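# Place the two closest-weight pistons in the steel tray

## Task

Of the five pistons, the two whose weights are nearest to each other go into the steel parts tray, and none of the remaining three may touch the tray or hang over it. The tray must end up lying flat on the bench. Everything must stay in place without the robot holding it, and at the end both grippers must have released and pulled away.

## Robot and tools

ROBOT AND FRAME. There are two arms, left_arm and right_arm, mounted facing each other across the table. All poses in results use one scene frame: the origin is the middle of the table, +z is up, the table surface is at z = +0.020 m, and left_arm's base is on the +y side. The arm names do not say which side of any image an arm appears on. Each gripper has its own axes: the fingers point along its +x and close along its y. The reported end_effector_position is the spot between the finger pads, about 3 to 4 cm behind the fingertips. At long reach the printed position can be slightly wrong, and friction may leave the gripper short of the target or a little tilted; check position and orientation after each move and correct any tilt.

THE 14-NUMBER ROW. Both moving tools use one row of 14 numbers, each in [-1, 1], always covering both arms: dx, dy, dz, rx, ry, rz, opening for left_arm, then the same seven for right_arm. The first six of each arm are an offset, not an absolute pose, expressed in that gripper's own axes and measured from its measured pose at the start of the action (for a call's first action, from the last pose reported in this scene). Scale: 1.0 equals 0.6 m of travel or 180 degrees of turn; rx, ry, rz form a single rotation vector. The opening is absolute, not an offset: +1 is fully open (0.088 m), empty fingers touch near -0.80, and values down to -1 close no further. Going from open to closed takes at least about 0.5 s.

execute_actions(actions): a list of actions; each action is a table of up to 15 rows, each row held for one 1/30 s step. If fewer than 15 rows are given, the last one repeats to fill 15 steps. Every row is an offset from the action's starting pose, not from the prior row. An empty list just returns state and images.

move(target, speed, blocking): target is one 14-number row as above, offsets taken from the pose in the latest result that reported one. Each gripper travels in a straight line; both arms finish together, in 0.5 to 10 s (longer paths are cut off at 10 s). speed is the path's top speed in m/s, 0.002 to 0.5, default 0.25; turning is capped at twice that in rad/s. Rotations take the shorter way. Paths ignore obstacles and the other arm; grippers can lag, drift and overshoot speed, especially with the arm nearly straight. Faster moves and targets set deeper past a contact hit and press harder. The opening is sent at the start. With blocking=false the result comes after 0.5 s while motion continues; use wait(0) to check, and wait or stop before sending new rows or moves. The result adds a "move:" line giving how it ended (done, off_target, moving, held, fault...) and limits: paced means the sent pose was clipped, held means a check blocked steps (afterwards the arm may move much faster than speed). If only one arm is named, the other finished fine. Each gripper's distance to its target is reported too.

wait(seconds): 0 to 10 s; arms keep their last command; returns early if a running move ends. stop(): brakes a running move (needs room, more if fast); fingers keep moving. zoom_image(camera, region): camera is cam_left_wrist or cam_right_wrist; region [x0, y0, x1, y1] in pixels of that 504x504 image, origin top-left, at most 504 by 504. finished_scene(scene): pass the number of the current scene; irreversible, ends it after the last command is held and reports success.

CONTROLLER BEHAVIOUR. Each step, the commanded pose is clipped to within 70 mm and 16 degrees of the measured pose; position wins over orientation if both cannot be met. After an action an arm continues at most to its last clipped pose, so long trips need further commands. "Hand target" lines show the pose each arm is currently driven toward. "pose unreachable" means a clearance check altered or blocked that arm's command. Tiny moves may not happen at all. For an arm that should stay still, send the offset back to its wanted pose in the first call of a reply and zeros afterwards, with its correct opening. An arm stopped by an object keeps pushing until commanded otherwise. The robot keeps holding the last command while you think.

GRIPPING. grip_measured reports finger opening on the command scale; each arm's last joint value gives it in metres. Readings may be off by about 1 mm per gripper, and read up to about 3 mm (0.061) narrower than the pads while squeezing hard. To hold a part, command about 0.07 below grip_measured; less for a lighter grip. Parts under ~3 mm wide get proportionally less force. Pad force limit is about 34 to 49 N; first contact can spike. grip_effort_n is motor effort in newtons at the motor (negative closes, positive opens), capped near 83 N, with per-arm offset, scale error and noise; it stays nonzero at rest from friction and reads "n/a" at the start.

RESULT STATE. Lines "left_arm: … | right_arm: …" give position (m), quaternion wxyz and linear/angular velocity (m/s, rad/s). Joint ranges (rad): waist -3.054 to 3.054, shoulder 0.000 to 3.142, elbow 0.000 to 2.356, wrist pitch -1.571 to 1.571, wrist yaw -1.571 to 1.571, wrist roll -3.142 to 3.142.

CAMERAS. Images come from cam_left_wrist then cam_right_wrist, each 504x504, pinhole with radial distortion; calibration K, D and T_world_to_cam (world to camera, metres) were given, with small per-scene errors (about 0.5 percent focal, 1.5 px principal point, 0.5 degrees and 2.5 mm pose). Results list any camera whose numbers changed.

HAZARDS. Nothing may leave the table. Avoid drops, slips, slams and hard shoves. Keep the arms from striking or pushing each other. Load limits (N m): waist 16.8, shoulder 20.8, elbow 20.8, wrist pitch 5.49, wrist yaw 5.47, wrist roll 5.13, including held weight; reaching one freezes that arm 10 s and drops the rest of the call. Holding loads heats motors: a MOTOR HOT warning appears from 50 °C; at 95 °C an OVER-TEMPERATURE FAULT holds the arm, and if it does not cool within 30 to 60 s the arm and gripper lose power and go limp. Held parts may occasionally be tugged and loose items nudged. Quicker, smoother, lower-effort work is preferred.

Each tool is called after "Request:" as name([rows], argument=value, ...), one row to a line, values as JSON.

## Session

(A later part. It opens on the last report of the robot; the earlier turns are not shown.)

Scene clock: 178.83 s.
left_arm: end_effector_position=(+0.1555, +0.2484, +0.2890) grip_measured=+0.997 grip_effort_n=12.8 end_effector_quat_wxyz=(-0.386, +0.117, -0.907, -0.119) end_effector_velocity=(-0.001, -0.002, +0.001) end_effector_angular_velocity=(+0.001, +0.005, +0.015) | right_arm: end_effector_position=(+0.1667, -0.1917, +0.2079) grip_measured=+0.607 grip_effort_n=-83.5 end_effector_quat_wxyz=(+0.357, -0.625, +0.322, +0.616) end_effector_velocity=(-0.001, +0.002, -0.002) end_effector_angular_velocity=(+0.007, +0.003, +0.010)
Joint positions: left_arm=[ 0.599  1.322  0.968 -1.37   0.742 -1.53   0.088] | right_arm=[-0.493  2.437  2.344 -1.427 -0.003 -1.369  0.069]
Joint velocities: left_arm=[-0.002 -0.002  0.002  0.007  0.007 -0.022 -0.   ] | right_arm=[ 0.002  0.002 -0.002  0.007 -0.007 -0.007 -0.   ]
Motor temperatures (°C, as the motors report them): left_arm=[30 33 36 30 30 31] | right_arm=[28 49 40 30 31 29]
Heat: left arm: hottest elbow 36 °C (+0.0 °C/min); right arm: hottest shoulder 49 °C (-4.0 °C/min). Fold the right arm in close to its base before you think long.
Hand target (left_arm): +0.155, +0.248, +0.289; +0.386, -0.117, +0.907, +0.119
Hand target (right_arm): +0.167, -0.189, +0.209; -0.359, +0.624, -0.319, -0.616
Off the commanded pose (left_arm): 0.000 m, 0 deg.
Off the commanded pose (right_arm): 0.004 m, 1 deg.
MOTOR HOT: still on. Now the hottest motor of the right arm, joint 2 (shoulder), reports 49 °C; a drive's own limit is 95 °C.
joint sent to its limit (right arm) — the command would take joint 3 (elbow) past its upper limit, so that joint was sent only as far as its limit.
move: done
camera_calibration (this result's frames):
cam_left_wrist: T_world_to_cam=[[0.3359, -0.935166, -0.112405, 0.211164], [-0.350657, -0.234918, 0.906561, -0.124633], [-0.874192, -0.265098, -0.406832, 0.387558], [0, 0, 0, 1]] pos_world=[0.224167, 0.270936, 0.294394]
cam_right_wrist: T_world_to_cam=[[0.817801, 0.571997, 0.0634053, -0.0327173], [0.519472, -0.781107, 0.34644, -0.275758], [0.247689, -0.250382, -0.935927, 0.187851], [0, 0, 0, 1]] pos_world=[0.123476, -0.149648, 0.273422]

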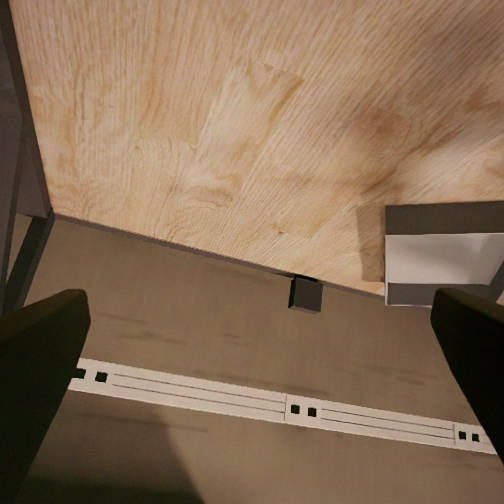

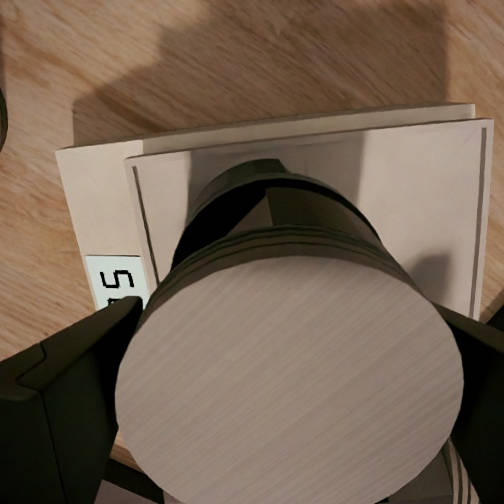

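Request:
move(target=[0,0,0,0,0,0,1,0.018,0,0,0,0,0.01,0.4], speed=0.02)

Request:
move(target=[0,0,0,0,0,0,1,0,0,0,0,0,0,1])

Request:
move(target=[0,0,0,0,0,0,1,-0.08,0,0,0,0,-0.03,1], speed=0.06)

Request:
move(target=[0,0,0,0,0,0,1,0,0.005,-0.13,0,0,0,0.5], speed=0.1)

Scene clock: 182.00 s.
left_arm: end_effector_position=(+0.1555, +0.2484, +0.2890) grip_measured=+0.997 grip_effort_n=12.8 end_effector_quat_wxyz=(-0.386, +0.117, -0.907, -0.119) end_effector_velocity=(-0.000, +0.001, +0.000) end_effector_angular_velocity=(+0.029, -0.002, +0.023) | right_arm: end_effector_position=(+0.1650, -0.1925, +0.2007) grip_measured=+0.607 grip_effort_n=-83.5 end_effector_quat_wxyz=(+0.349, -0.621, +0.330, +0.620) end_effector_velocity=(-0.003, -0.003, -0.001) end_effector_angular_velocity=(-0.010, +0.021, +0.005)
Joint positions: left_arm=[ 0.599  1.322  0.968 -1.37   0.742 -1.53   0.088] | right_arm=[-0.493  2.455  2.348 -1.437 -0.007 -1.369  0.069]
Joint velocities: left_arm=[-0.002 -0.002  0.002 -0.007 -0.007 -0.037 -0.   ] | right_arm=[-0.002  0.002  0.002 -0.022 -0.007 -0.007 -0.   ]
Motor temperatures (°C, as the motors report them): left_arm=[30 33 36 30 30 31] | right_arm=[28 50 41 30 31 29]
Heat: left arm: hottest elbow 36 °C (+0.0 °C/min); right arm: hottest shoulder 50 °C (-4.0 °C/min). Fold the right arm in close to its base before you think long.
Hand target (left_arm): +0.155, +0.248, +0.289; +0.386, -0.117, +0.907, +0.119
Hand target (right_arm): +0.167, -0.191, +0.197; -0.348, +0.620, -0.330, -0.621
Off the commanded pose (left_arm): 0.000 m, 0 deg.
Off the commanded pose (right_arm): 0.004 m, 0 deg.
MOTOR HOT: still on. Now the hottest motor of the right arm, joint 2 (shoulder), reports 50 °C; a drive's own limit is 95 °C.
joint sent to its limit (right arm) — the command would take joint 3 (elbow) past its upper limit, so that joint was sent only as far as its limit.
move: done
camera_calibration (this result's frames):
cam_left_wrist: T_world_to_cam=[[0.3359, -0.935166, -0.112405, 0.211164], [-0.350657, -0.234918, 0.906561, -0.124633], [-0.874192, -0.265098, -0.406832, 0.387558], [0, 0, 0, 1]] pos_world=[0.224167, 0.270936, 0.294394]
cam_right_wrist: T_world_to_cam=[[0.818959, 0.572522, 0.0390394, -0.0256532], [0.52629, -0.776462, 0.346592, -0.273253], [0.228744, -0.263298, -0.937203, 0.182266], [0, 0, 0, 1]] pos_world=[0.123127, -0.149493, 0.266529]

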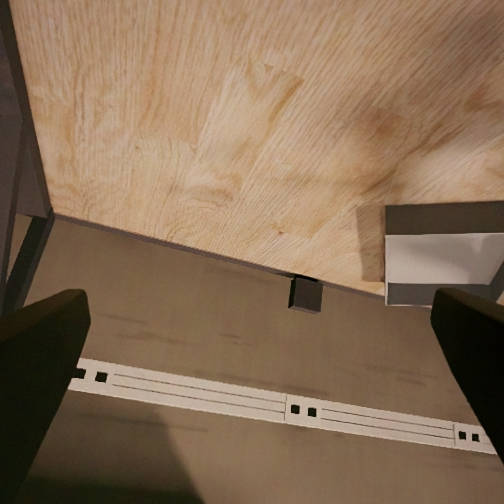

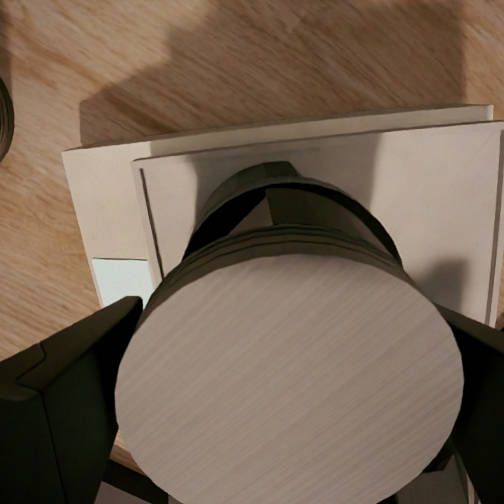

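Scene clock: 182.73 s.
left_arm: end_effector_position=(+0.1555, +0.2484, +0.2890) grip_measured=+0.997 grip_effort_n=12.8 end_effector_quat_wxyz=(-0.386, +0.117, -0.907, -0.119) end_effector_velocity=(+0.002, +0.001, -0.003) end_effector_angular_velocity=(+0.005, -0.022, -0.000) | right_arm: end_effector_position=(+0.1652, -0.1926, +0.2007) grip_measured=+0.977 grip_effort_n=20.7 end_effector_quat_wxyz=(+0.349, -0.621, +0.330, +0.620) end_effector_velocity=(+0.002, +0.001, +0.004) end_effector_angular_velocity=(+0.017, -0.007, +0.005)
Joint positions: left_arm=[ 0.599  1.322  0.968 -1.37   0.742 -1.53   0.088] | right_arm=[-0.493  2.455  2.348 -1.437 -0.007 -1.369  0.087]
Joint velocities: left_arm=[-0.002 -0.002 -0.002  0.007 -0.022 -0.007 -0.   ] | right_arm=[-0.002 -0.007  0.002  0.007 -0.007 -0.007  0.   ]
Motor temperatures (°C, as the motors report them): left_arm=[30 33 36 30 30 31] | right_arm=[28 50 41 30 31 29]
Heat: left arm: hottest elbow 36 °C (+0.0 °C/min); right arm: hottest shoulder 50 °C (-4.1 °C/min). Fold the right arm in close to its base before you think long.
Hand target (left_arm): +0.155, +0.248, +0.289; +0.386, -0.117, +0.907, +0.119
Hand target (right_arm): +0.165, -0.193, +0.201; -0.349, +0.621, -0.330, -0.620
Off the commanded pose (left_arm): 0.000 m, 0 deg.
Off the commanded pose (right_arm): 0.000 m, 0 deg.
MOTOR HOT: still on. Now the hottest motor of the right arm, joint 2 (shoulder), reports 50 °C; a drive's own limit is 95 °C.
move: done
camera_calibration (this result's frames):
cam_left_wrist: T_world_to_cam=[[0.3359, -0.935166, -0.112405, 0.211164], [-0.350657, -0.234918, 0.906561, -0.124633], [-0.874192, -0.265098, -0.406832, 0.387558], [0, 0, 0, 1]] pos_world=[0.224167, 0.270936, 0.294394]
cam_right_wrist: T_world_to_cam=[[0.819178, 0.572209, 0.0390394, -0.0257791], [0.525994, -0.776662, 0.346592, -0.273411], [0.228643, -0.263386, -0.937203, 0.182202], [0, 0, 0, 1]] pos_world=[0.123271, -0.149608, 0.266529]

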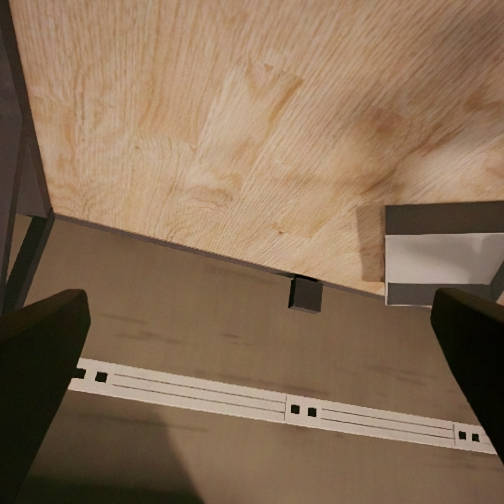

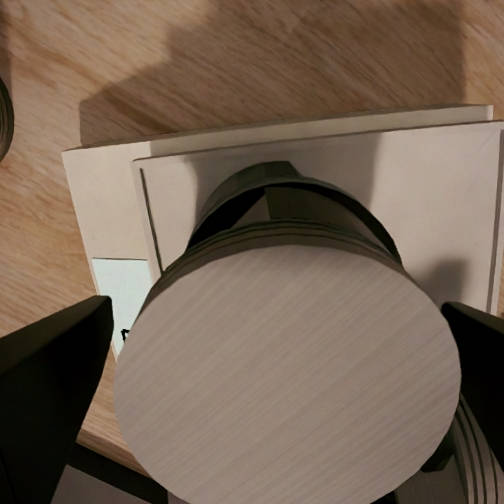

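Scene clock: 183.93 s.
left_arm: end_effector_position=(+0.1555, +0.2484, +0.2890) grip_measured=+0.997 grip_effort_n=12.8 end_effector_quat_wxyz=(-0.386, +0.117, -0.907, -0.119) end_effector_velocity=(-0.000, +0.001, +0.000) end_effector_angular_velocity=(+0.010, -0.005, +0.002) | right_arm: end_effector_position=(+0.1647, -0.1956, +0.2397) grip_measured=+0.979 grip_effort_n=20.7 end_effector_quat_wxyz=(+0.373, -0.633, +0.306, +0.605) end_effector_velocity=(-0.004, -0.004, +0.002) end_effector_angular_velocity=(-0.007, +0.017, +0.006)
Joint positions: left_arm=[ 0.599  1.322  0.968 -1.37   0.742 -1.53   0.088] | right_arm=[-0.491  2.37   2.35  -1.449  0.011 -1.367  0.087]
Joint velocities: left_arm=[-0.002 -0.002  0.002 -0.007 -0.007 -0.007 -0.   ] | right_arm=[-0.002 -0.007 -0.002 -0.022 -0.007 -0.007  0.   ]
Motor temperatures (°C, as the motors report them): left_arm=[30 33 36 30 30 31] | right_arm=[28 51 41 30 31 29]
Heat: left arm: hottest elbow 36 °C (+0.0 °C/min); right arm: hottest shoulder 51 °C (-3.0 °C/min). Fold the right arm in close to its base before you think long.
Hand target (left_arm): +0.155, +0.248, +0.289; +0.386, -0.117, +0.907, +0.119
Hand target (right_arm): +0.165, -0.194, +0.249; -0.380, +0.636, -0.299, -0.602
Off the commanded pose (left_arm): 0.000 m, 0 deg.
Off the commanded pose (right_arm): 0.009 m, 1 deg.
MOTOR HOT: still on. Now the hottest motor of the right arm, joint 2 (shoulder), reports 51 °C; a drive's own limit is 95 °C.
joint sent to its limit (right arm) — the command would take joint 3 (elbow) past its upper limit, so that joint was sent only as far as its limit.
move: off_target (right_arm)
camera_calibration (this result's frames):
cam_left_wrist: T_world_to_cam=[[0.3359, -0.935166, -0.112405, 0.211164], [-0.350657, -0.234918, 0.906561, -0.124633], [-0.874192, -0.265098, -0.406832, 0.387558], [0, 0, 0, 1]] pos_world=[0.224167, 0.270936, 0.294394]
cam_right_wrist: T_world_to_cam=[[0.814952, 0.567913, 0.11545, -0.0437184], [0.501822, -0.791179, 0.349585, -0.288558], [0.289876, -0.226959, -0.929764, 0.213383], [0, 0, 0, 1]] pos_world=[0.118579, -0.155043, 0.304318]

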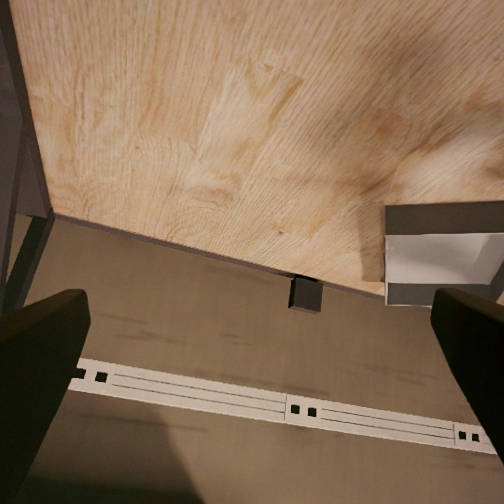

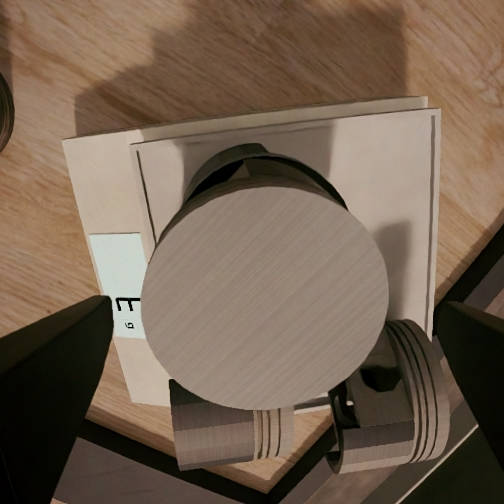

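Scene clock: 185.10 s.
left_arm: end_effector_position=(+0.1555, +0.2484, +0.2890) grip_measured=+0.997 grip_effort_n=12.3 end_effector_quat_wxyz=(-0.386, +0.117, -0.907, -0.119) end_effector_velocity=(+0.000, +0.000, -0.000) end_effector_angular_velocity=(-0.004, -0.010, +0.002) | right_arm: end_effector_position=(+0.2050, -0.2614, +0.2361) grip_measured=+0.504 grip_effort_n=-16.0 end_effector_quat_wxyz=(+0.371, -0.634, +0.309, +0.604) end_effector_velocity=(-0.004, +0.003, -0.001) end_effector_angular_velocity=(+0.027, +0.022, +0.023)
Joint positions: left_arm=[ 0.599  1.322  0.968 -1.37   0.742 -1.53   0.088] | right_arm=[-0.658  2.302  2.217 -1.387 -0.002 -1.53   0.064]
Joint velocities: left_arm=[-0.002 -0.007 -0.002  0.007 -0.007 -0.007 -0.   ] | right_arm=[-0.002 -0.007 -0.017  0.007 -0.037 -0.022 -0.   ]
Motor temperatures (°C, as the motors report them): left_arm=[30 33 36 30 30 31] | right_arm=[28 51 41 30 31 29]
Heat: left arm: hottest elbow 36 °C (+0.0 °C/min); right arm: hottest shoulder 51 °C (-3.0 °C/min). Fold the right arm in close to its base before you think long.
Hand target (left_arm): +0.155, +0.248, +0.289; +0.386, -0.117, +0.907, +0.119
Hand target (right_arm): +0.204, -0.263, +0.238; -0.372, +0.634, -0.307, -0.605
Off the commanded pose (left_arm): 0.000 m, 0 deg.
Off the commanded pose (right_arm): 0.003 m, 0 deg.
MOTOR HOT: still on. Now the hottest motor of the right arm, joint 2 (shoulder), reports 51 °C; a drive's own limit is 95 °C.
move: done
camera_calibration (this result's frames):
cam_left_wrist: T_world_to_cam=[[0.3359, -0.935166, -0.112405, 0.211164], [-0.350657, -0.234918, 0.906561, -0.124633], [-0.874192, -0.265098, -0.406832, 0.387558], [0, 0, 0, 1]] pos_world=[0.224167, 0.270936, 0.294394]
cam_right_wrist: T_world_to_cam=[[0.816315, 0.566718, 0.111623, -0.0384694], [0.500548, -0.790512, 0.352905, -0.359951], [0.288237, -0.232209, -0.928977, 0.18212], [0, 0, 0, 1]] pos_world=[0.159082, -0.220455, 0.300507]

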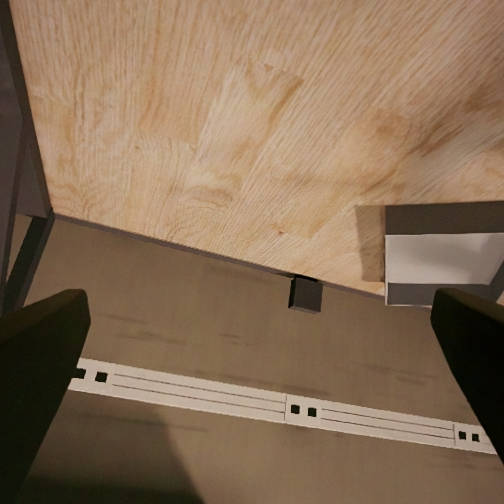

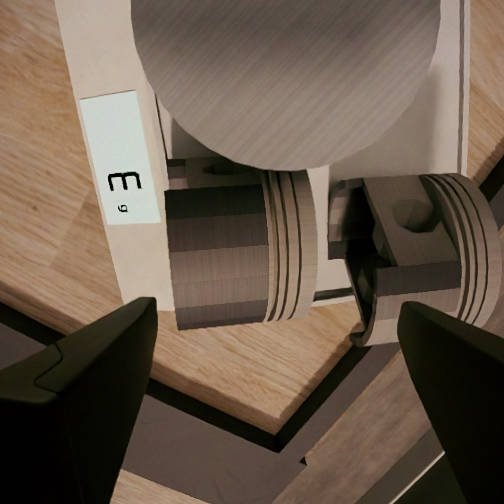

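Request:
move(target=[0,0,0,0,0,0,1,0.06,0.014,-0.003,-0.015,0,0.033,0.4], speed=0.05)

Scene clock: 188.23 s.
left_arm: end_effector_position=(+0.1555, +0.2484, +0.2890) grip_measured=+0.997 grip_effort_n=12.3 end_effector_quat_wxyz=(-0.386, +0.117, -0.907, -0.119) end_effector_velocity=(-0.002, +0.001, +0.002) end_effector_angular_velocity=(-0.005, +0.007, -0.007) | right_arm: end_effector_position=(+0.2021, -0.2633, +0.2064) grip_measured=+0.403 grip_effort_n=-16.0 end_effector_quat_wxyz=(+0.331, -0.629, +0.320, +0.626) end_effector_velocity=(-0.000, +0.002, +0.000) end_effector_angular_velocity=(+0.022, +0.006, +0.020)
Joint positions: left_arm=[ 0.599  1.322  0.968 -1.37   0.742 -1.53   0.088] | right_arm=[-0.658  2.367  2.215 -1.403 -0.003 -1.578  0.059]
Joint velocities: left_arm=[-0.002 -0.002  0.002 -0.007  0.007  0.007 -0.   ] | right_arm=[-0.002 -0.002 -0.002  0.007 -0.022 -0.022  0.   ]
Motor temperatures (°C, as the motors report them): left_arm=[30 33 36 30 30 31] | right_arm=[28 52 41 30 31 29]
Heat: left arm: hottest elbow 36 °C (+0.0 °C/min); right arm: hottest shoulder 52 °C (-2.0 °C/min). Fold the right arm in close to its base before you think long.
Hand target (left_arm): +0.155, +0.248, +0.289; +0.386, -0.117, +0.907, +0.119
Hand target (right_arm): +0.201, -0.265, +0.199; -0.325, +0.625, -0.327, -0.630
Off the commanded pose (left_arm): 0.000 m, 0 deg.
Off the commanded pose (right_arm): 0.007 m, 1 deg.
MOTOR HOT: still on. Now the hottest motor of the right arm, joint 2 (shoulder), reports 52 °C; a drive's own limit is 95 °C.
move: done
camera_calibration (this result's frames):
cam_left_wrist: T_world_to_cam=[[0.3359, -0.935166, -0.112405, 0.211164], [-0.350657, -0.234918, 0.906561, -0.124633], [-0.874192, -0.265098, -0.406832, 0.387558], [0, 0, 0, 1]] pos_world=[0.224167, 0.270936, 0.294394]
cam_right_wrist: T_world_to_cam=[[0.792992, 0.608532, 0.0292066, 0.00110518], [0.560896, -0.747951, 0.354915, -0.350922], [0.237822, -0.265063, -0.934442, 0.157655], [0, 0, 0, 1]] pos_world=[0.158461, -0.221357, 0.271834]

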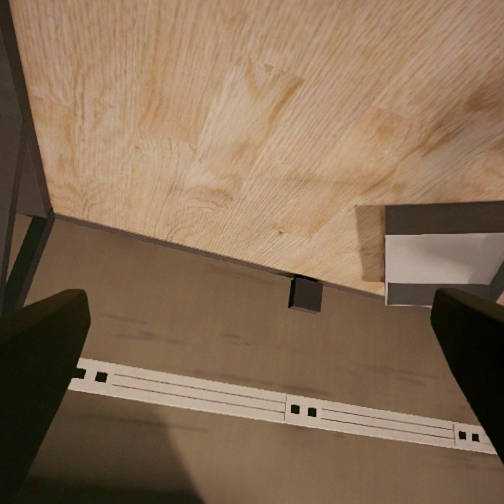

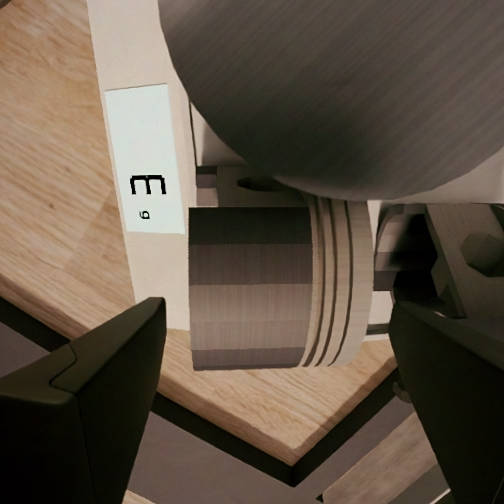

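Request:
move(target=[0,0,0,0,0,0,1,0.078,0,0,0,0,0,0.4], speed=0.04)

Request:
move(target=[0,0,0,0,0,0,1,0,0,0,0,0,0,-0.2])

Request:
move(target=[0,0,0,0,0,0,1,-0.04,0.01,-0.025,0,0,0,-0.2], speed=0.03)

Request:
wait(seconds=1.5)

Scene clock: 192.73 s.
left_arm: end_effector_position=(+0.1555, +0.2484, +0.2890) grip_measured=+0.997 grip_effort_n=12.8 end_effector_quat_wxyz=(-0.386, +0.117, -0.907, -0.119) end_effector_velocity=(-0.000, +0.002, -0.001) end_effector_angular_velocity=(+0.014, -0.003, +0.002) | right_arm: end_effector_position=(+0.2043, -0.2618, +0.1652) grip_measured=+0.403 grip_effort_n=-14.2 end_effector_quat_wxyz=(+0.334, -0.631, +0.317, +0.624) end_effector_velocity=(-0.004, -0.003, -0.002) end_effector_angular_velocity=(-0.004, +0.018, +0.005)
Joint positions: left_arm=[ 0.599  1.322  0.968 -1.37   0.742 -1.53   0.088] | right_arm=[-0.658  2.368  2.052 -1.229 -0.003 -1.579  0.059]
Joint velocities: left_arm=[-0.002 -0.002 -0.002 -0.007 -0.007 -0.007 -0.   ] | right_arm=[-0.002 -0.002 -0.012 -0.007 -0.007 -0.007 -0.   ]
Motor temperatures (°C, as the motors report them): left_arm=[30 33 36 30 30 31] | right_arm=[28 52 40 29 31 29]
Heat: left arm: hottest elbow 36 °C (+0.0 °C/min); right arm: hottest shoulder 52 °C (-2.0 °C/min). Fold the right arm in close to its base before you think long.
Hand target (left_arm): +0.155, +0.248, +0.289; +0.386, -0.117, +0.907, +0.119
Hand target (right_arm): +0.202, -0.263, +0.160; -0.331, +0.629, -0.320, -0.626
Off the commanded pose (left_arm): 0.000 m, 0 deg.
Off the commanded pose (right_arm): 0.006 m, 1 deg.
MOTOR HOT: still on. Now the hottest motor of the right arm, joint 2 (shoulder), reports 52 °C; a drive's own limit is 95 °C.
move: done
camera_calibration (this result's frames):
cam_left_wrist: T_world_to_cam=[[0.3359, -0.935166, -0.112405, 0.211164], [-0.350657, -0.234918, 0.906561, -0.124633], [-0.874192, -0.265098, -0.406832, 0.387558], [0, 0, 0, 1]] pos_world=[0.224167, 0.270936, 0.294394]
cam_right_wrist: T_world_to_cam=[[0.792211, 0.608918, 0.0402513, -0.00199763], [0.558236, -0.749759, 0.355295, -0.336368], [0.246524, -0.258999, -0.933887, 0.1187], [0, 0, 0, 1]] pos_world=[0.160092, -0.220235, 0.230443]

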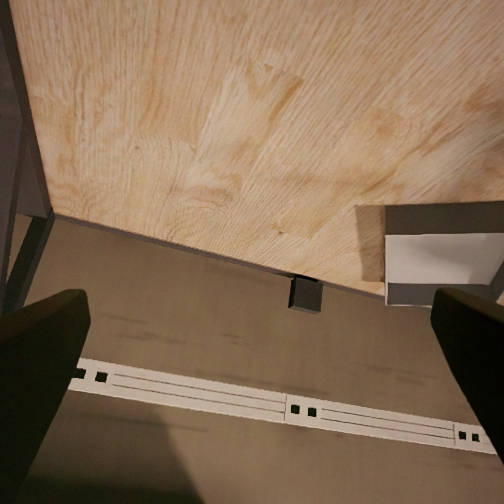

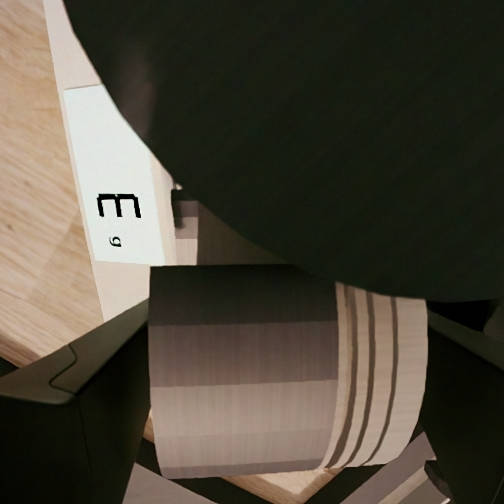

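Scene clock: 193.23 s.
left_arm: end_effector_position=(+0.1555, +0.2484, +0.2890) grip_measured=+0.997 grip_effort_n=12.3 end_effector_quat_wxyz=(-0.386, +0.117, -0.907, -0.119) end_effector_velocity=(+0.000, -0.000, -0.001) end_effector_angular_velocity=(+0.000, -0.008, +0.002) | right_arm: end_effector_position=(+0.2049, -0.2615, +0.1652) grip_measured=+0.036 grip_effort_n=-83.5 end_effector_quat_wxyz=(+0.335, -0.632, +0.316, +0.624) end_effector_velocity=(+0.001, +0.001, +0.001) end_effector_angular_velocity=(+0.010, -0.002, +0.005)
Joint positions: left_arm=[ 0.599  1.322  0.968 -1.37   0.742 -1.53   0.088] | right_arm=[-0.658  2.368  2.052 -1.226 -0.002 -1.579  0.041]
Joint velocities: left_arm=[-0.002 -0.002 -0.002  0.007 -0.007 -0.007 -0.   ] | right_arm=[-0.002 -0.002 -0.002  0.007 -0.007 -0.007 -0.   ]
Motor temperatures (°C, as the motors report them): left_arm=[30 33 36 30 30 31] | right_arm=[28 52 40 29 31 29]
Heat: left arm: hottest elbow 36 °C (+0.0 °C/min); right arm: hottest shoulder 52 °C (-2.0 °C/min). Fold the right arm in close to its base before you think long.
Hand target (left_arm): +0.155, +0.248, +0.289; +0.386, -0.117, +0.907, +0.119
Hand target (right_arm): +0.204, -0.262, +0.165; -0.334, +0.631, -0.317, -0.624
Off the commanded pose (left_arm): 0.000 m, 0 deg.
Off the commanded pose (right_arm): 0.001 m, 0 deg.
MOTOR HOT: still on. Now the hottest motor of the right arm, joint 2 (shoulder), reports 52 °C; a drive's own limit is 95 °C.
move: done
camera_calibration (this result's frames):
cam_left_wrist: T_world_to_cam=[[0.3359, -0.935166, -0.112405, 0.211164], [-0.350657, -0.234918, 0.906561, -0.124633], [-0.874192, -0.265098, -0.406832, 0.387558], [0, 0, 0, 1]] pos_world=[0.224167, 0.270936, 0.294394]
cam_right_wrist: T_world_to_cam=[[0.792102, 0.608854, 0.0432595, -0.00314807], [0.557173, -0.750167, 0.356101, -0.336524], [0.249266, -0.257965, -0.933445, 0.118276], [0, 0, 0, 1]] pos_world=[0.160514, -0.220022, 0.230377]

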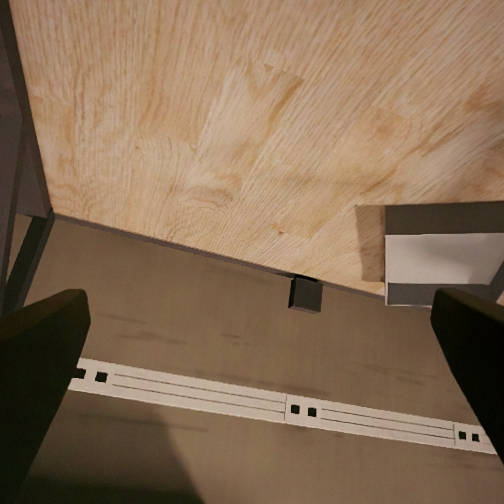

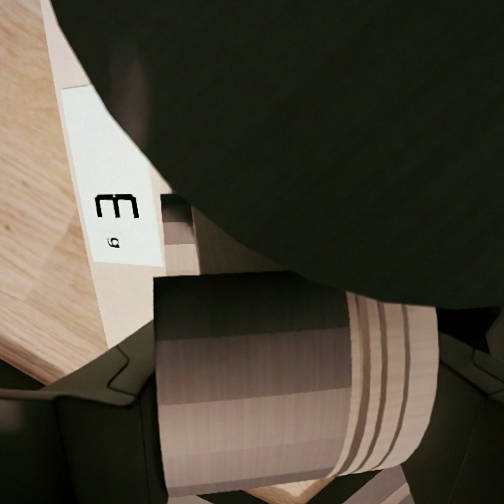

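Scene clock: 194.57 s.
left_arm: end_effector_position=(+0.1555, +0.2484, +0.2890) grip_measured=+0.997 grip_effort_n=13.3 end_effector_quat_wxyz=(-0.386, +0.117, -0.907, -0.119) end_effector_velocity=(-0.001, +0.003, -0.002) end_effector_angular_velocity=(+0.019, -0.002, +0.002) | right_arm: end_effector_position=(+0.2038, -0.2792, +0.1751) grip_measured=+0.036 grip_effort_n=-83.5 end_effector_quat_wxyz=(+0.324, -0.626, +0.327, +0.630) end_effector_velocity=(-0.006, -0.001, +0.000) end_effector_angular_velocity=(-0.006, +0.022, +0.010)
Joint positions: left_arm=[ 0.599  1.322  0.968 -1.37   0.742 -1.53   0.088] | right_arm=[-0.688  2.349  2.06  -1.288 -0.002 -1.609  0.041]
Joint velocities: left_arm=[-0.002 -0.002 -0.007 -0.007 -0.007 -0.007 -0.   ] | right_arm=[ 0.002 -0.002 -0.002 -0.022 -0.007 -0.007 -0.   ]
Motor temperatures (°C, as the motors report them): left_arm=[30 33 36 30 30 31] | right_arm=[28 53 40 29 31 29]
Heat: left arm: hottest elbow 36 °C (+0.0 °C/min); right arm: hottest shoulder 53 °C (-1.0 °C/min). Fold the right arm in close to its base before you think long.
Hand target (left_arm): +0.155, +0.248, +0.289; +0.386, -0.117, +0.907, +0.119
Hand target (right_arm): +0.208, -0.278, +0.189; -0.335, +0.632, -0.316, -0.623
Off the commanded pose (left_arm): 0.000 m, 0 deg.
Off the commanded pose (right_arm): 0.015 m, 2 deg.
MOTOR HOT: still on. Now the hottest motor of the right arm, joint 2 (shoulder), reports 53 °C; a drive's own limit is 95 °C.
move: off_target (right_arm)
camera_calibration (this result's frames):
cam_left_wrist: T_world_to_cam=[[0.3359, -0.935166, -0.112405, 0.211164], [-0.350657, -0.234918, 0.906561, -0.124633], [-0.874192, -0.265098, -0.406832, 0.387558], [0, 0, 0, 1]] pos_world=[0.224167, 0.270936, 0.294394]
cam_right_wrist: T_world_to_cam=[[0.793082, 0.609068, 0.00754242, 0.0142202], [0.56738, -0.74319, 0.354612, -0.352569], [0.221588, -0.276957, -0.934983, 0.123804], [0, 0, 0, 1]] pos_world=[0.161329, -0.236398, 0.240673]

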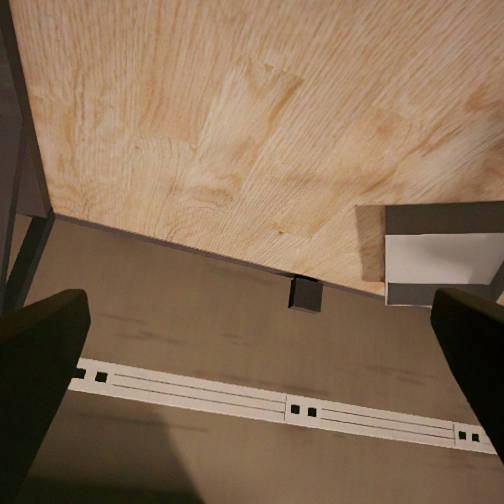

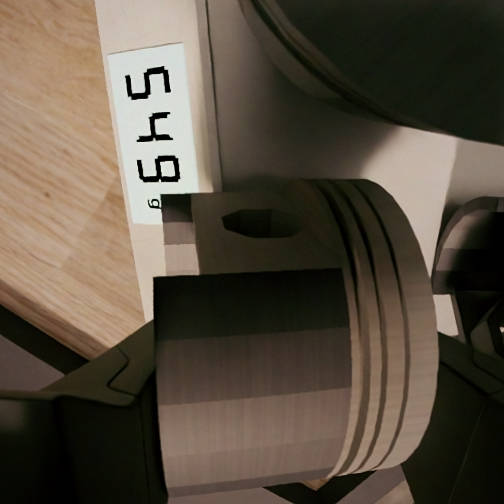

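Scene clock: 196.07 s.
left_arm: end_effector_position=(+0.1555, +0.2484, +0.2890) grip_measured=+0.997 grip_effort_n=12.3 end_effector_quat_wxyz=(-0.386, +0.117, -0.907, -0.119) end_effector_velocity=(-0.003, +0.004, +0.001) end_effector_angular_velocity=(+0.013, +0.013, -0.007) | right_arm: end_effector_position=(+0.2037, -0.2792, +0.1752) grip_measured=+0.036 grip_effort_n=-83.5 end_effector_quat_wxyz=(+0.324, -0.626, +0.327, +0.630) end_effector_velocity=(-0.003, -0.002, -0.001) end_effector_angular_velocity=(-0.000, +0.014, +0.019)
Joint positions: left_arm=[ 0.599  1.322  0.968 -1.37   0.742 -1.53   0.088] | right_arm=[-0.688  2.349  2.06  -1.288 -0.002 -1.609  0.041]
Joint velocities: left_arm=[-0.002 -0.002 -0.002 -0.022  0.007  0.007  0.   ] | right_arm=[-0.002 -0.002 -0.007 -0.007 -0.007 -0.022 -0.   ]
Motor temperatures (°C, as the motors report them): left_arm=[30 33 36 30 30 31] | right_arm=[28 53 41 29 31 29]
Heat: left arm: hottest elbow 36 °C (+0.0 °C/min); right arm: hottest shoulder 53 °C (-1.0 °C/min). Fold the right arm in close to its base before you think long.
Hand target (left_arm): +0.155, +0.248, +0.289; +0.386, -0.117, +0.907, +0.119
Hand target (right_arm): +0.208, -0.278, +0.189; -0.335, +0.632, -0.316, -0.623
Off the commanded pose (left_arm): 0.000 m, 0 deg.
Off the commanded pose (right_arm): 0.015 m, 2 deg.
MOTOR HOT: still on. Now the hottest motor of the right arm, joint 2 (shoulder), reports 53 °C; a drive's own limit is 95 °C.
wait: 1.50 s; at rest by 0.17 s
camera_calibration (this result's frames):
cam_left_wrist: T_world_to_cam=[[0.3359, -0.935166, -0.112405, 0.211164], [-0.350657, -0.234918, 0.906561, -0.124633], [-0.874192, -0.265098, -0.406832, 0.387558], [0, 0, 0, 1]] pos_world=[0.224167, 0.270936, 0.294394]
cam_right_wrist: T_world_to_cam=[[0.792852, 0.609372, 0.00716327, 0.0144959], [0.567777, -0.7429, 0.354583, -0.352592], [0.221394, -0.277064, -0.934997, 0.12391], [0, 0, 0, 1]] pos_world=[0.161268, -0.236443, 0.240774]

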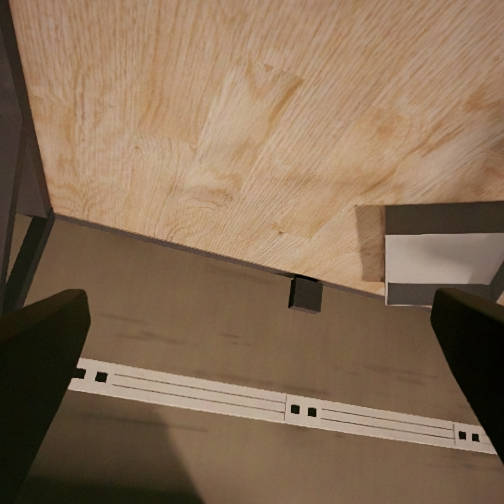

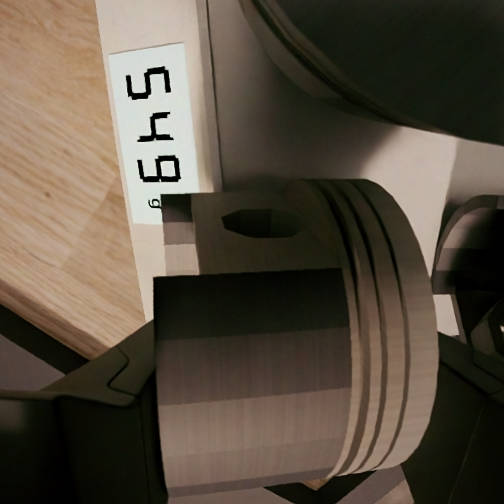

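Request:
move(target=[0,0,0,0,0,0,1,0.016,-0.018,0.02,0,0,-0.01,-0.2], speed=0.02)

Request:
move(target=[0,0,0,0,0,0,1,0,0,0,0,0,0,0.3])

Request:
move(target=[0,0,0,0,0,0,1,-0.14,0,0,0,0,-0.03,0.3], speed=0.08)

Request:
move(target=[0,0,0,0,0,0,1,0,-0.015,0.13,0,0,0,1], speed=0.1)

Scene clock: 200.10 s.
left_arm: end_effector_position=(+0.1555, +0.2484, +0.2890) grip_measured=+0.997 grip_effort_n=12.8 end_effector_quat_wxyz=(-0.386, +0.117, -0.907, -0.119) end_effector_velocity=(-0.000, -0.003, +0.001) end_effector_angular_velocity=(-0.023, -0.001, +0.004) | right_arm: end_effector_position=(+0.2064, -0.2644, +0.1692) grip_measured=+0.036 grip_effort_n=-83.5 end_effector_quat_wxyz=(+0.335, -0.632, +0.316, +0.623) end_effector_velocity=(+0.002, -0.001, -0.002) end_effector_angular_velocity=(-0.005, -0.006, +0.005)
Joint positions: left_arm=[ 0.599  1.322  0.968 -1.37   0.742 -1.53   0.088] | right_arm=[-0.665  2.363  2.06  -1.238 -0.002 -1.586  0.041]
Joint velocities: left_arm=[-0.002 -0.007 -0.002  0.022  0.007 -0.007 -0.   ] | right_arm=[-0.002  0.002 -0.002  0.007  0.007 -0.007  0.   ]
Motor temperatures (°C, as the motors report them): left_arm=[30 33 36 30 30 31] | right_arm=[28 55 41 29 31 29]
Heat: left arm: hottest elbow 36 °C (+0.0 °C/min); right arm: hottest shoulder 55 °C (+1.0 °C/min). Fold the right arm in close to its base before you think long.
Hand target (left_arm): +0.155, +0.248, +0.289; +0.386, -0.117, +0.907, +0.119
Hand target (right_arm): +0.206, -0.263, +0.166; -0.334, +0.631, -0.317, -0.624
Off the commanded pose (left_arm): 0.000 m, 0 deg.
Off the commanded pose (right_arm): 0.004 m, 0 deg.
MOTOR HOT: still on. Now the hottest motor of the right arm, joint 2 (shoulder), reports 55 °C; a drive's own limit is 95 °C.
move: done
camera_calibration (this result's frames):
cam_left_wrist: T_world_to_cam=[[0.3359, -0.935166, -0.112405, 0.211164], [-0.350657, -0.234918, 0.906561, -0.124633], [-0.874192, -0.265098, -0.406832, 0.387558], [0, 0, 0, 1]] pos_world=[0.224167, 0.270936, 0.294394]
cam_right_wrist: T_world_to_cam=[[0.79207, 0.60884, 0.0440266, -0.00282496], [0.5569, -0.750266, 0.356319, -0.340944], [0.249973, -0.257711, -0.933327, 0.120837], [0, 0, 0, 1]] pos_world=[0.161904, -0.222938, 0.23439]

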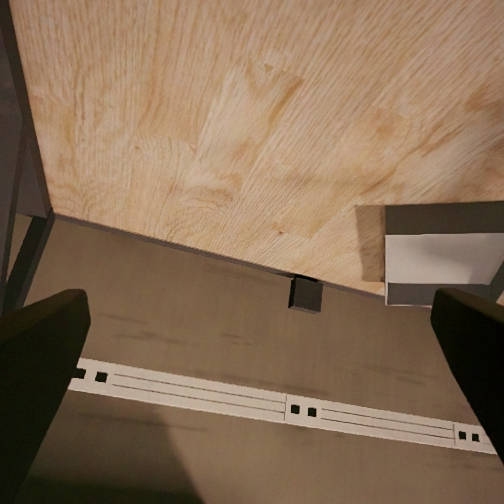

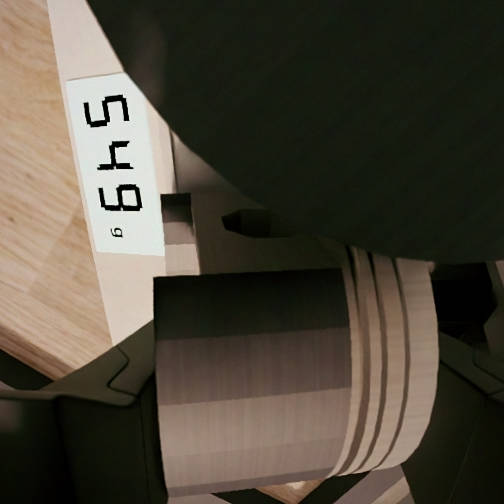

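Scene clock: 200.80 s.
left_arm: end_effector_position=(+0.1555, +0.2484, +0.2890) grip_measured=+0.997 grip_effort_n=12.3 end_effector_quat_wxyz=(-0.386, +0.117, -0.907, -0.119) end_effector_velocity=(+0.002, -0.001, -0.002) end_effector_angular_velocity=(-0.005, -0.024, -0.011) | right_arm: end_effector_position=(+0.2064, -0.2644, +0.1692) grip_measured=+0.294 grip_effort_n=20.7 end_effector_quat_wxyz=(+0.335, -0.632, +0.316, +0.623) end_effector_velocity=(-0.000, -0.003, +0.003) end_effector_angular_velocity=(-0.008, -0.002, +0.005)
Joint positions: left_arm=[ 0.599  1.322  0.968 -1.37   0.742 -1.53   0.088] | right_arm=[-0.665  2.363  2.06  -1.238 -0.002 -1.586  0.053]
Joint velocities: left_arm=[-0.002  0.002  0.002  0.007 -0.022  0.007 -0.   ] | right_arm=[-0.002 -0.007 -0.002 -0.007  0.007 -0.007  0.001]
Motor temperatures (°C, as the motors report them): left_arm=[30 33 36 30 30 31] | right_arm=[28 55 41 29 31 29]
Heat: left arm: hottest elbow 36 °C (+0.0 °C/min); right arm: hottest shoulder 55 °C (+1.0 °C/min). Fold the right arm in close to its base before you think long.
Hand target (left_arm): +0.155, +0.248, +0.289; +0.386, -0.117, +0.907, +0.119
Hand target (right_arm): +0.206, -0.264, +0.169; -0.335, +0.632, -0.316, -0.623
Off the commanded pose (left_arm): 0.000 m, 0 deg.
Off the commanded pose (right_arm): 0.000 m, 0 deg.
MOTOR HOT: still on. Now the hottest motor of the right arm, joint 2 (shoulder), reports 55 °C; a drive's own limit is 95 °C.
move: done
camera_calibration (this result's frames):
cam_left_wrist: T_world_to_cam=[[0.3359, -0.935166, -0.112405, 0.211164], [-0.350657, -0.234918, 0.906561, -0.124633], [-0.874192, -0.265098, -0.406832, 0.387558], [0, 0, 0, 1]] pos_world=[0.224167, 0.270936, 0.294394]
cam_right_wrist: T_world_to_cam=[[0.79207, 0.60884, 0.0440266, -0.00282496], [0.5569, -0.750266, 0.356319, -0.340944], [0.249973, -0.257711, -0.933327, 0.120837], [0, 0, 0, 1]] pos_world=[0.161904, -0.222938, 0.23439]

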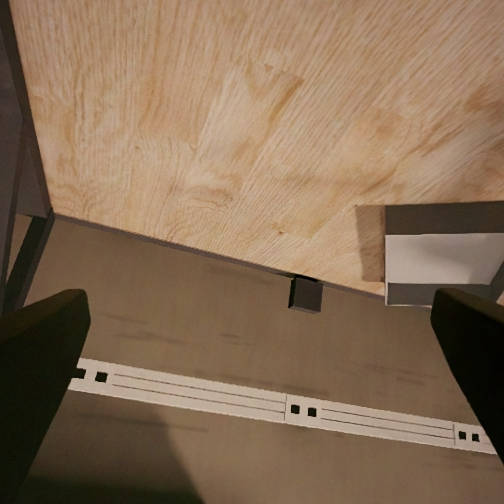

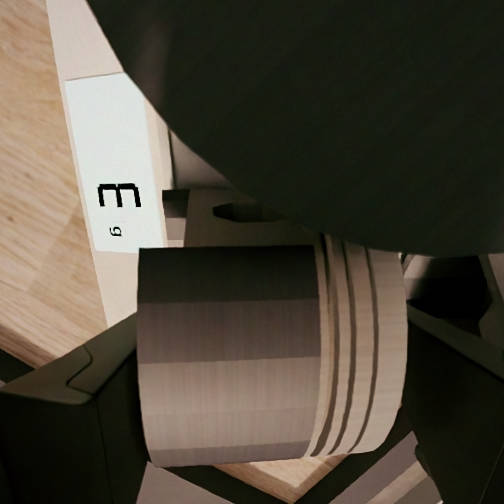

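Scene clock: 202.30 s.
left_arm: end_effector_position=(+0.1555, +0.2484, +0.2890) grip_measured=+0.997 grip_effort_n=12.3 end_effector_quat_wxyz=(-0.386, +0.117, -0.907, -0.119) end_effector_velocity=(-0.001, +0.003, +0.000) end_effector_angular_velocity=(-0.000, -0.007, -0.014) | right_arm: end_effector_position=(+0.2033, -0.2665, +0.2453) grip_measured=+0.297 grip_effort_n=20.7 end_effector_quat_wxyz=(+0.358, -0.644, +0.292, +0.610) end_effector_velocity=(-0.001, +0.004, +0.006) end_effector_angular_velocity=(+0.023, +0.001, +0.027)
Joint positions: left_arm=[ 0.599  1.322  0.968 -1.37   0.742 -1.53   0.088] | right_arm=[-0.665  2.278  2.212 -1.401 -0.002 -1.586  0.054]
Joint velocities: left_arm=[-0.007 -0.007 -0.002 -0.007 -0.007  0.007 -0.   ] | right_arm=[ 0.002 -0.002  0.017 -0.007 -0.022 -0.022 -0.   ]
Motor temperatures (°C, as the motors report them): left_arm=[30 33 36 30 30 31] | right_arm=[28 55 41 29 31 29]
Heat: left arm: hottest elbow 36 °C (+0.0 °C/min); right arm: hottest shoulder 55 °C (+1.0 °C/min). Fold the right arm in close to its base before you think long.
Hand target (left_arm): +0.155, +0.248, +0.289; +0.386, -0.117, +0.907, +0.119
Hand target (right_arm): +0.205, -0.266, +0.253; -0.364, +0.646, -0.286, -0.607
Off the commanded pose (left_arm): 0.000 m, 0 deg.
Off the commanded pose (right_arm): 0.008 m, 1 deg.
MOTOR HOT: still on. Now the hottest motor of the right arm, joint 2 (shoulder), reports 55 °C; a drive's own limit is 95 °C.
move: done
camera_calibration (this result's frames):
cam_left_wrist: T_world_to_cam=[[0.3359, -0.935166, -0.112405, 0.211164], [-0.350657, -0.234918, 0.906561, -0.124633], [-0.874192, -0.265098, -0.406832, 0.387558], [0, 0, 0, 1]] pos_world=[0.224167, 0.270936, 0.294394]
cam_right_wrist: T_world_to_cam=[[0.787129, 0.605463, 0.117658, -0.0204095], [0.535068, -0.765188, 0.358035, -0.367872], [0.306808, -0.218865, -0.926265, 0.189126], [0, 0, 0, 1]] pos_world=[0.154876, -0.227741, 0.309294]

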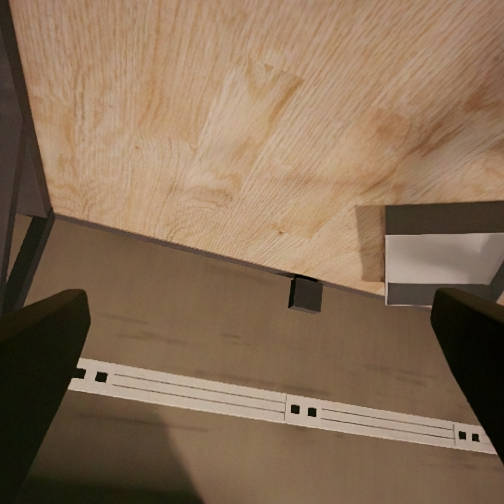

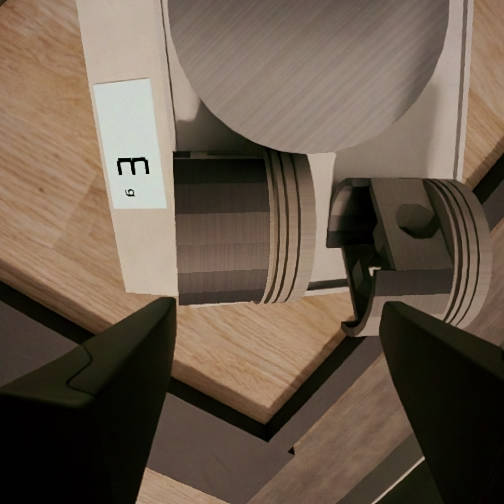

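Scene clock: 203.50 s.
left_arm: end_effector_position=(+0.1555, +0.2484, +0.2890) grip_measured=+0.997 grip_effort_n=12.8 end_effector_quat_wxyz=(-0.386, +0.117, -0.907, -0.119) end_effector_velocity=(-0.003, +0.004, +0.002) end_effector_angular_velocity=(+0.019, +0.013, +0.004) | right_arm: end_effector_position=(+0.1649, -0.1994, +0.2494) grip_measured=+0.979 grip_effort_n=20.7 end_effector_quat_wxyz=(+0.362, -0.644, +0.287, +0.610) end_effector_velocity=(-0.000, -0.000, +0.001) end_effector_angular_velocity=(+0.004, +0.007, -0.009)
Joint positions: left_arm=[ 0.599  1.322  0.968 -1.37   0.742 -1.53   0.088] | right_arm=[-0.497  2.347  2.347 -1.455  0.012 -1.421  0.087]
Joint velocities: left_arm=[-0.002 -0.007 -0.002 -0.022  0.007 -0.007 -0.   ] | right_arm=[-0.002  0.002  0.007 -0.007 -0.007  0.007  0.   ]
Motor temperatures (°C, as the motors report them): left_arm=[30 33 36 30 30 31] | right_arm=[28 55 41 29 31 29]
Heat: left arm: hottest elbow 36 °C (+0.0 °C/min); right arm: hottest shoulder 55 °C (+1.0 °C/min). Fold the right arm in close to its base before you think long.
Hand target (left_arm): +0.155, +0.248, +0.289; +0.386, -0.117, +0.907, +0.119
Hand target (right_arm): +0.166, -0.197, +0.247; -0.361, +0.644, -0.289, -0.610
Off the commanded pose (left_arm): 0.000 m, 0 deg.
Off the commanded pose (right_arm): 0.004 m, 1 deg.
MOTOR HOT: still on. Now the hottest motor of the right arm, joint 2 (shoulder), reports 55 °C; a drive's own limit is 95 °C.
joint sent to its limit (right arm) — the command would take joint 3 (elbow) past its upper limit, so that joint was sent only as far as its limit.
move: done
camera_calibration (this result's frames):
cam_left_wrist: T_world_to_cam=[[0.3359, -0.935166, -0.112405, 0.211164], [-0.350657, -0.234918, 0.906561, -0.124633], [-0.874192, -0.265098, -0.406832, 0.387558], [0, 0, 0, 1]] pos_world=[0.224167, 0.270936, 0.294394]
cam_right_wrist: T_world_to_cam=[[0.785267, 0.605518, 0.129242, -0.0338567], [0.534067, -0.768037, 0.3534, -0.29667], [0.313253, -0.208489, -0.926501, 0.220456], [0, 0, 0, 1]] pos_world=[0.11597, -0.16139, 0.313472]

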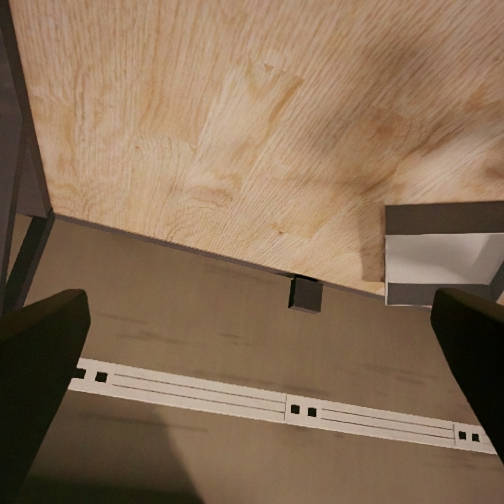

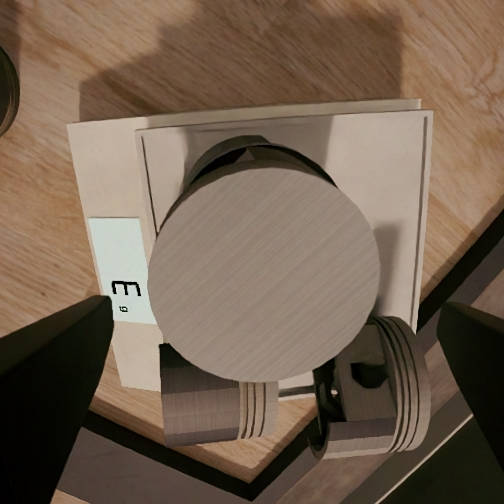

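Request:
move(target=[0,0,0,0,0,0,1,0.09,0.006,0.008,0,0,0.025,1], speed=0.04)

Scene clock: 206.27 s.
left_arm: end_effector_position=(+0.1555, +0.2484, +0.2890) grip_measured=+0.997 grip_effort_n=12.8 end_effector_quat_wxyz=(-0.386, +0.117, -0.907, -0.119) end_effector_velocity=(+0.001, +0.001, -0.000) end_effector_angular_velocity=(+0.004, -0.005, -0.004) | right_arm: end_effector_position=(+0.1661, -0.1935, +0.2050) grip_measured=+0.979 grip_effort_n=20.7 end_effector_quat_wxyz=(+0.345, -0.635, +0.304, +0.621) end_effector_velocity=(-0.001, -0.008, -0.001) end_effector_angular_velocity=(-0.024, +0.014, -0.000)
Joint positions: left_arm=[ 0.599  1.322  0.968 -1.37   0.742 -1.53   0.088] | right_arm=[-0.493  2.408  2.28  -1.382  0.001 -1.417  0.087]
Joint velocities: left_arm=[ 0.002  0.002  0.002 -0.007 -0.007  0.007 -0.   ] | right_arm=[-0.007 -0.002 -0.007 -0.022  0.007 -0.007 -0.   ]
Motor temperatures (°C, as the motors report them): left_arm=[30 33 36 30 30 31] | right_arm=[28 55 41 29 31 29]
Heat: left arm: hottest elbow 36 °C (+0.0 °C/min); right arm: hottest shoulder 55 °C (+1.0 °C/min). Fold the right arm in close to its base before you think long.
Hand target (left_arm): +0.155, +0.248, +0.289; +0.386, -0.117, +0.907, +0.119
Hand target (right_arm): +0.163, -0.194, +0.195; -0.337, +0.632, -0.312, -0.624
Off the commanded pose (left_arm): 0.000 m, 0 deg.
Off the commanded pose (right_arm): 0.010 m, 1 deg.
MOTOR HOT: still on. Now the hottest motor of the right arm, joint 2 (shoulder), reports 55 °C; a drive's own limit is 95 °C.
move: off_target (right_arm)
camera_calibration (this result's frames):
cam_left_wrist: T_world_to_cam=[[0.3359, -0.935166, -0.112405, 0.211164], [-0.350657, -0.234918, 0.906561, -0.124633], [-0.874192, -0.265098, -0.406832, 0.387558], [0, 0, 0, 1]] pos_world=[0.224167, 0.270936, 0.294394]
cam_right_wrist: T_world_to_cam=[[0.789445, 0.609324, 0.0741692, -0.0212811], [0.551174, -0.75686, 0.351241, -0.277358], [0.270155, -0.236405, -0.933343, 0.183317], [0, 0, 0, 1]] pos_world=[0.120149, -0.153617, 0.270096]

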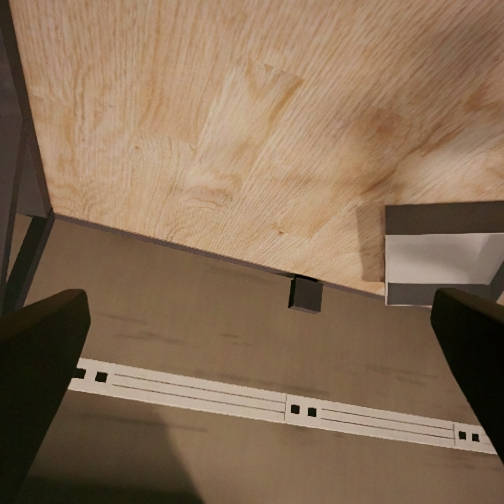

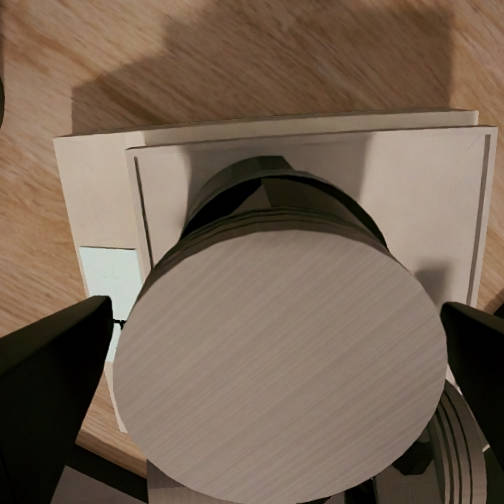

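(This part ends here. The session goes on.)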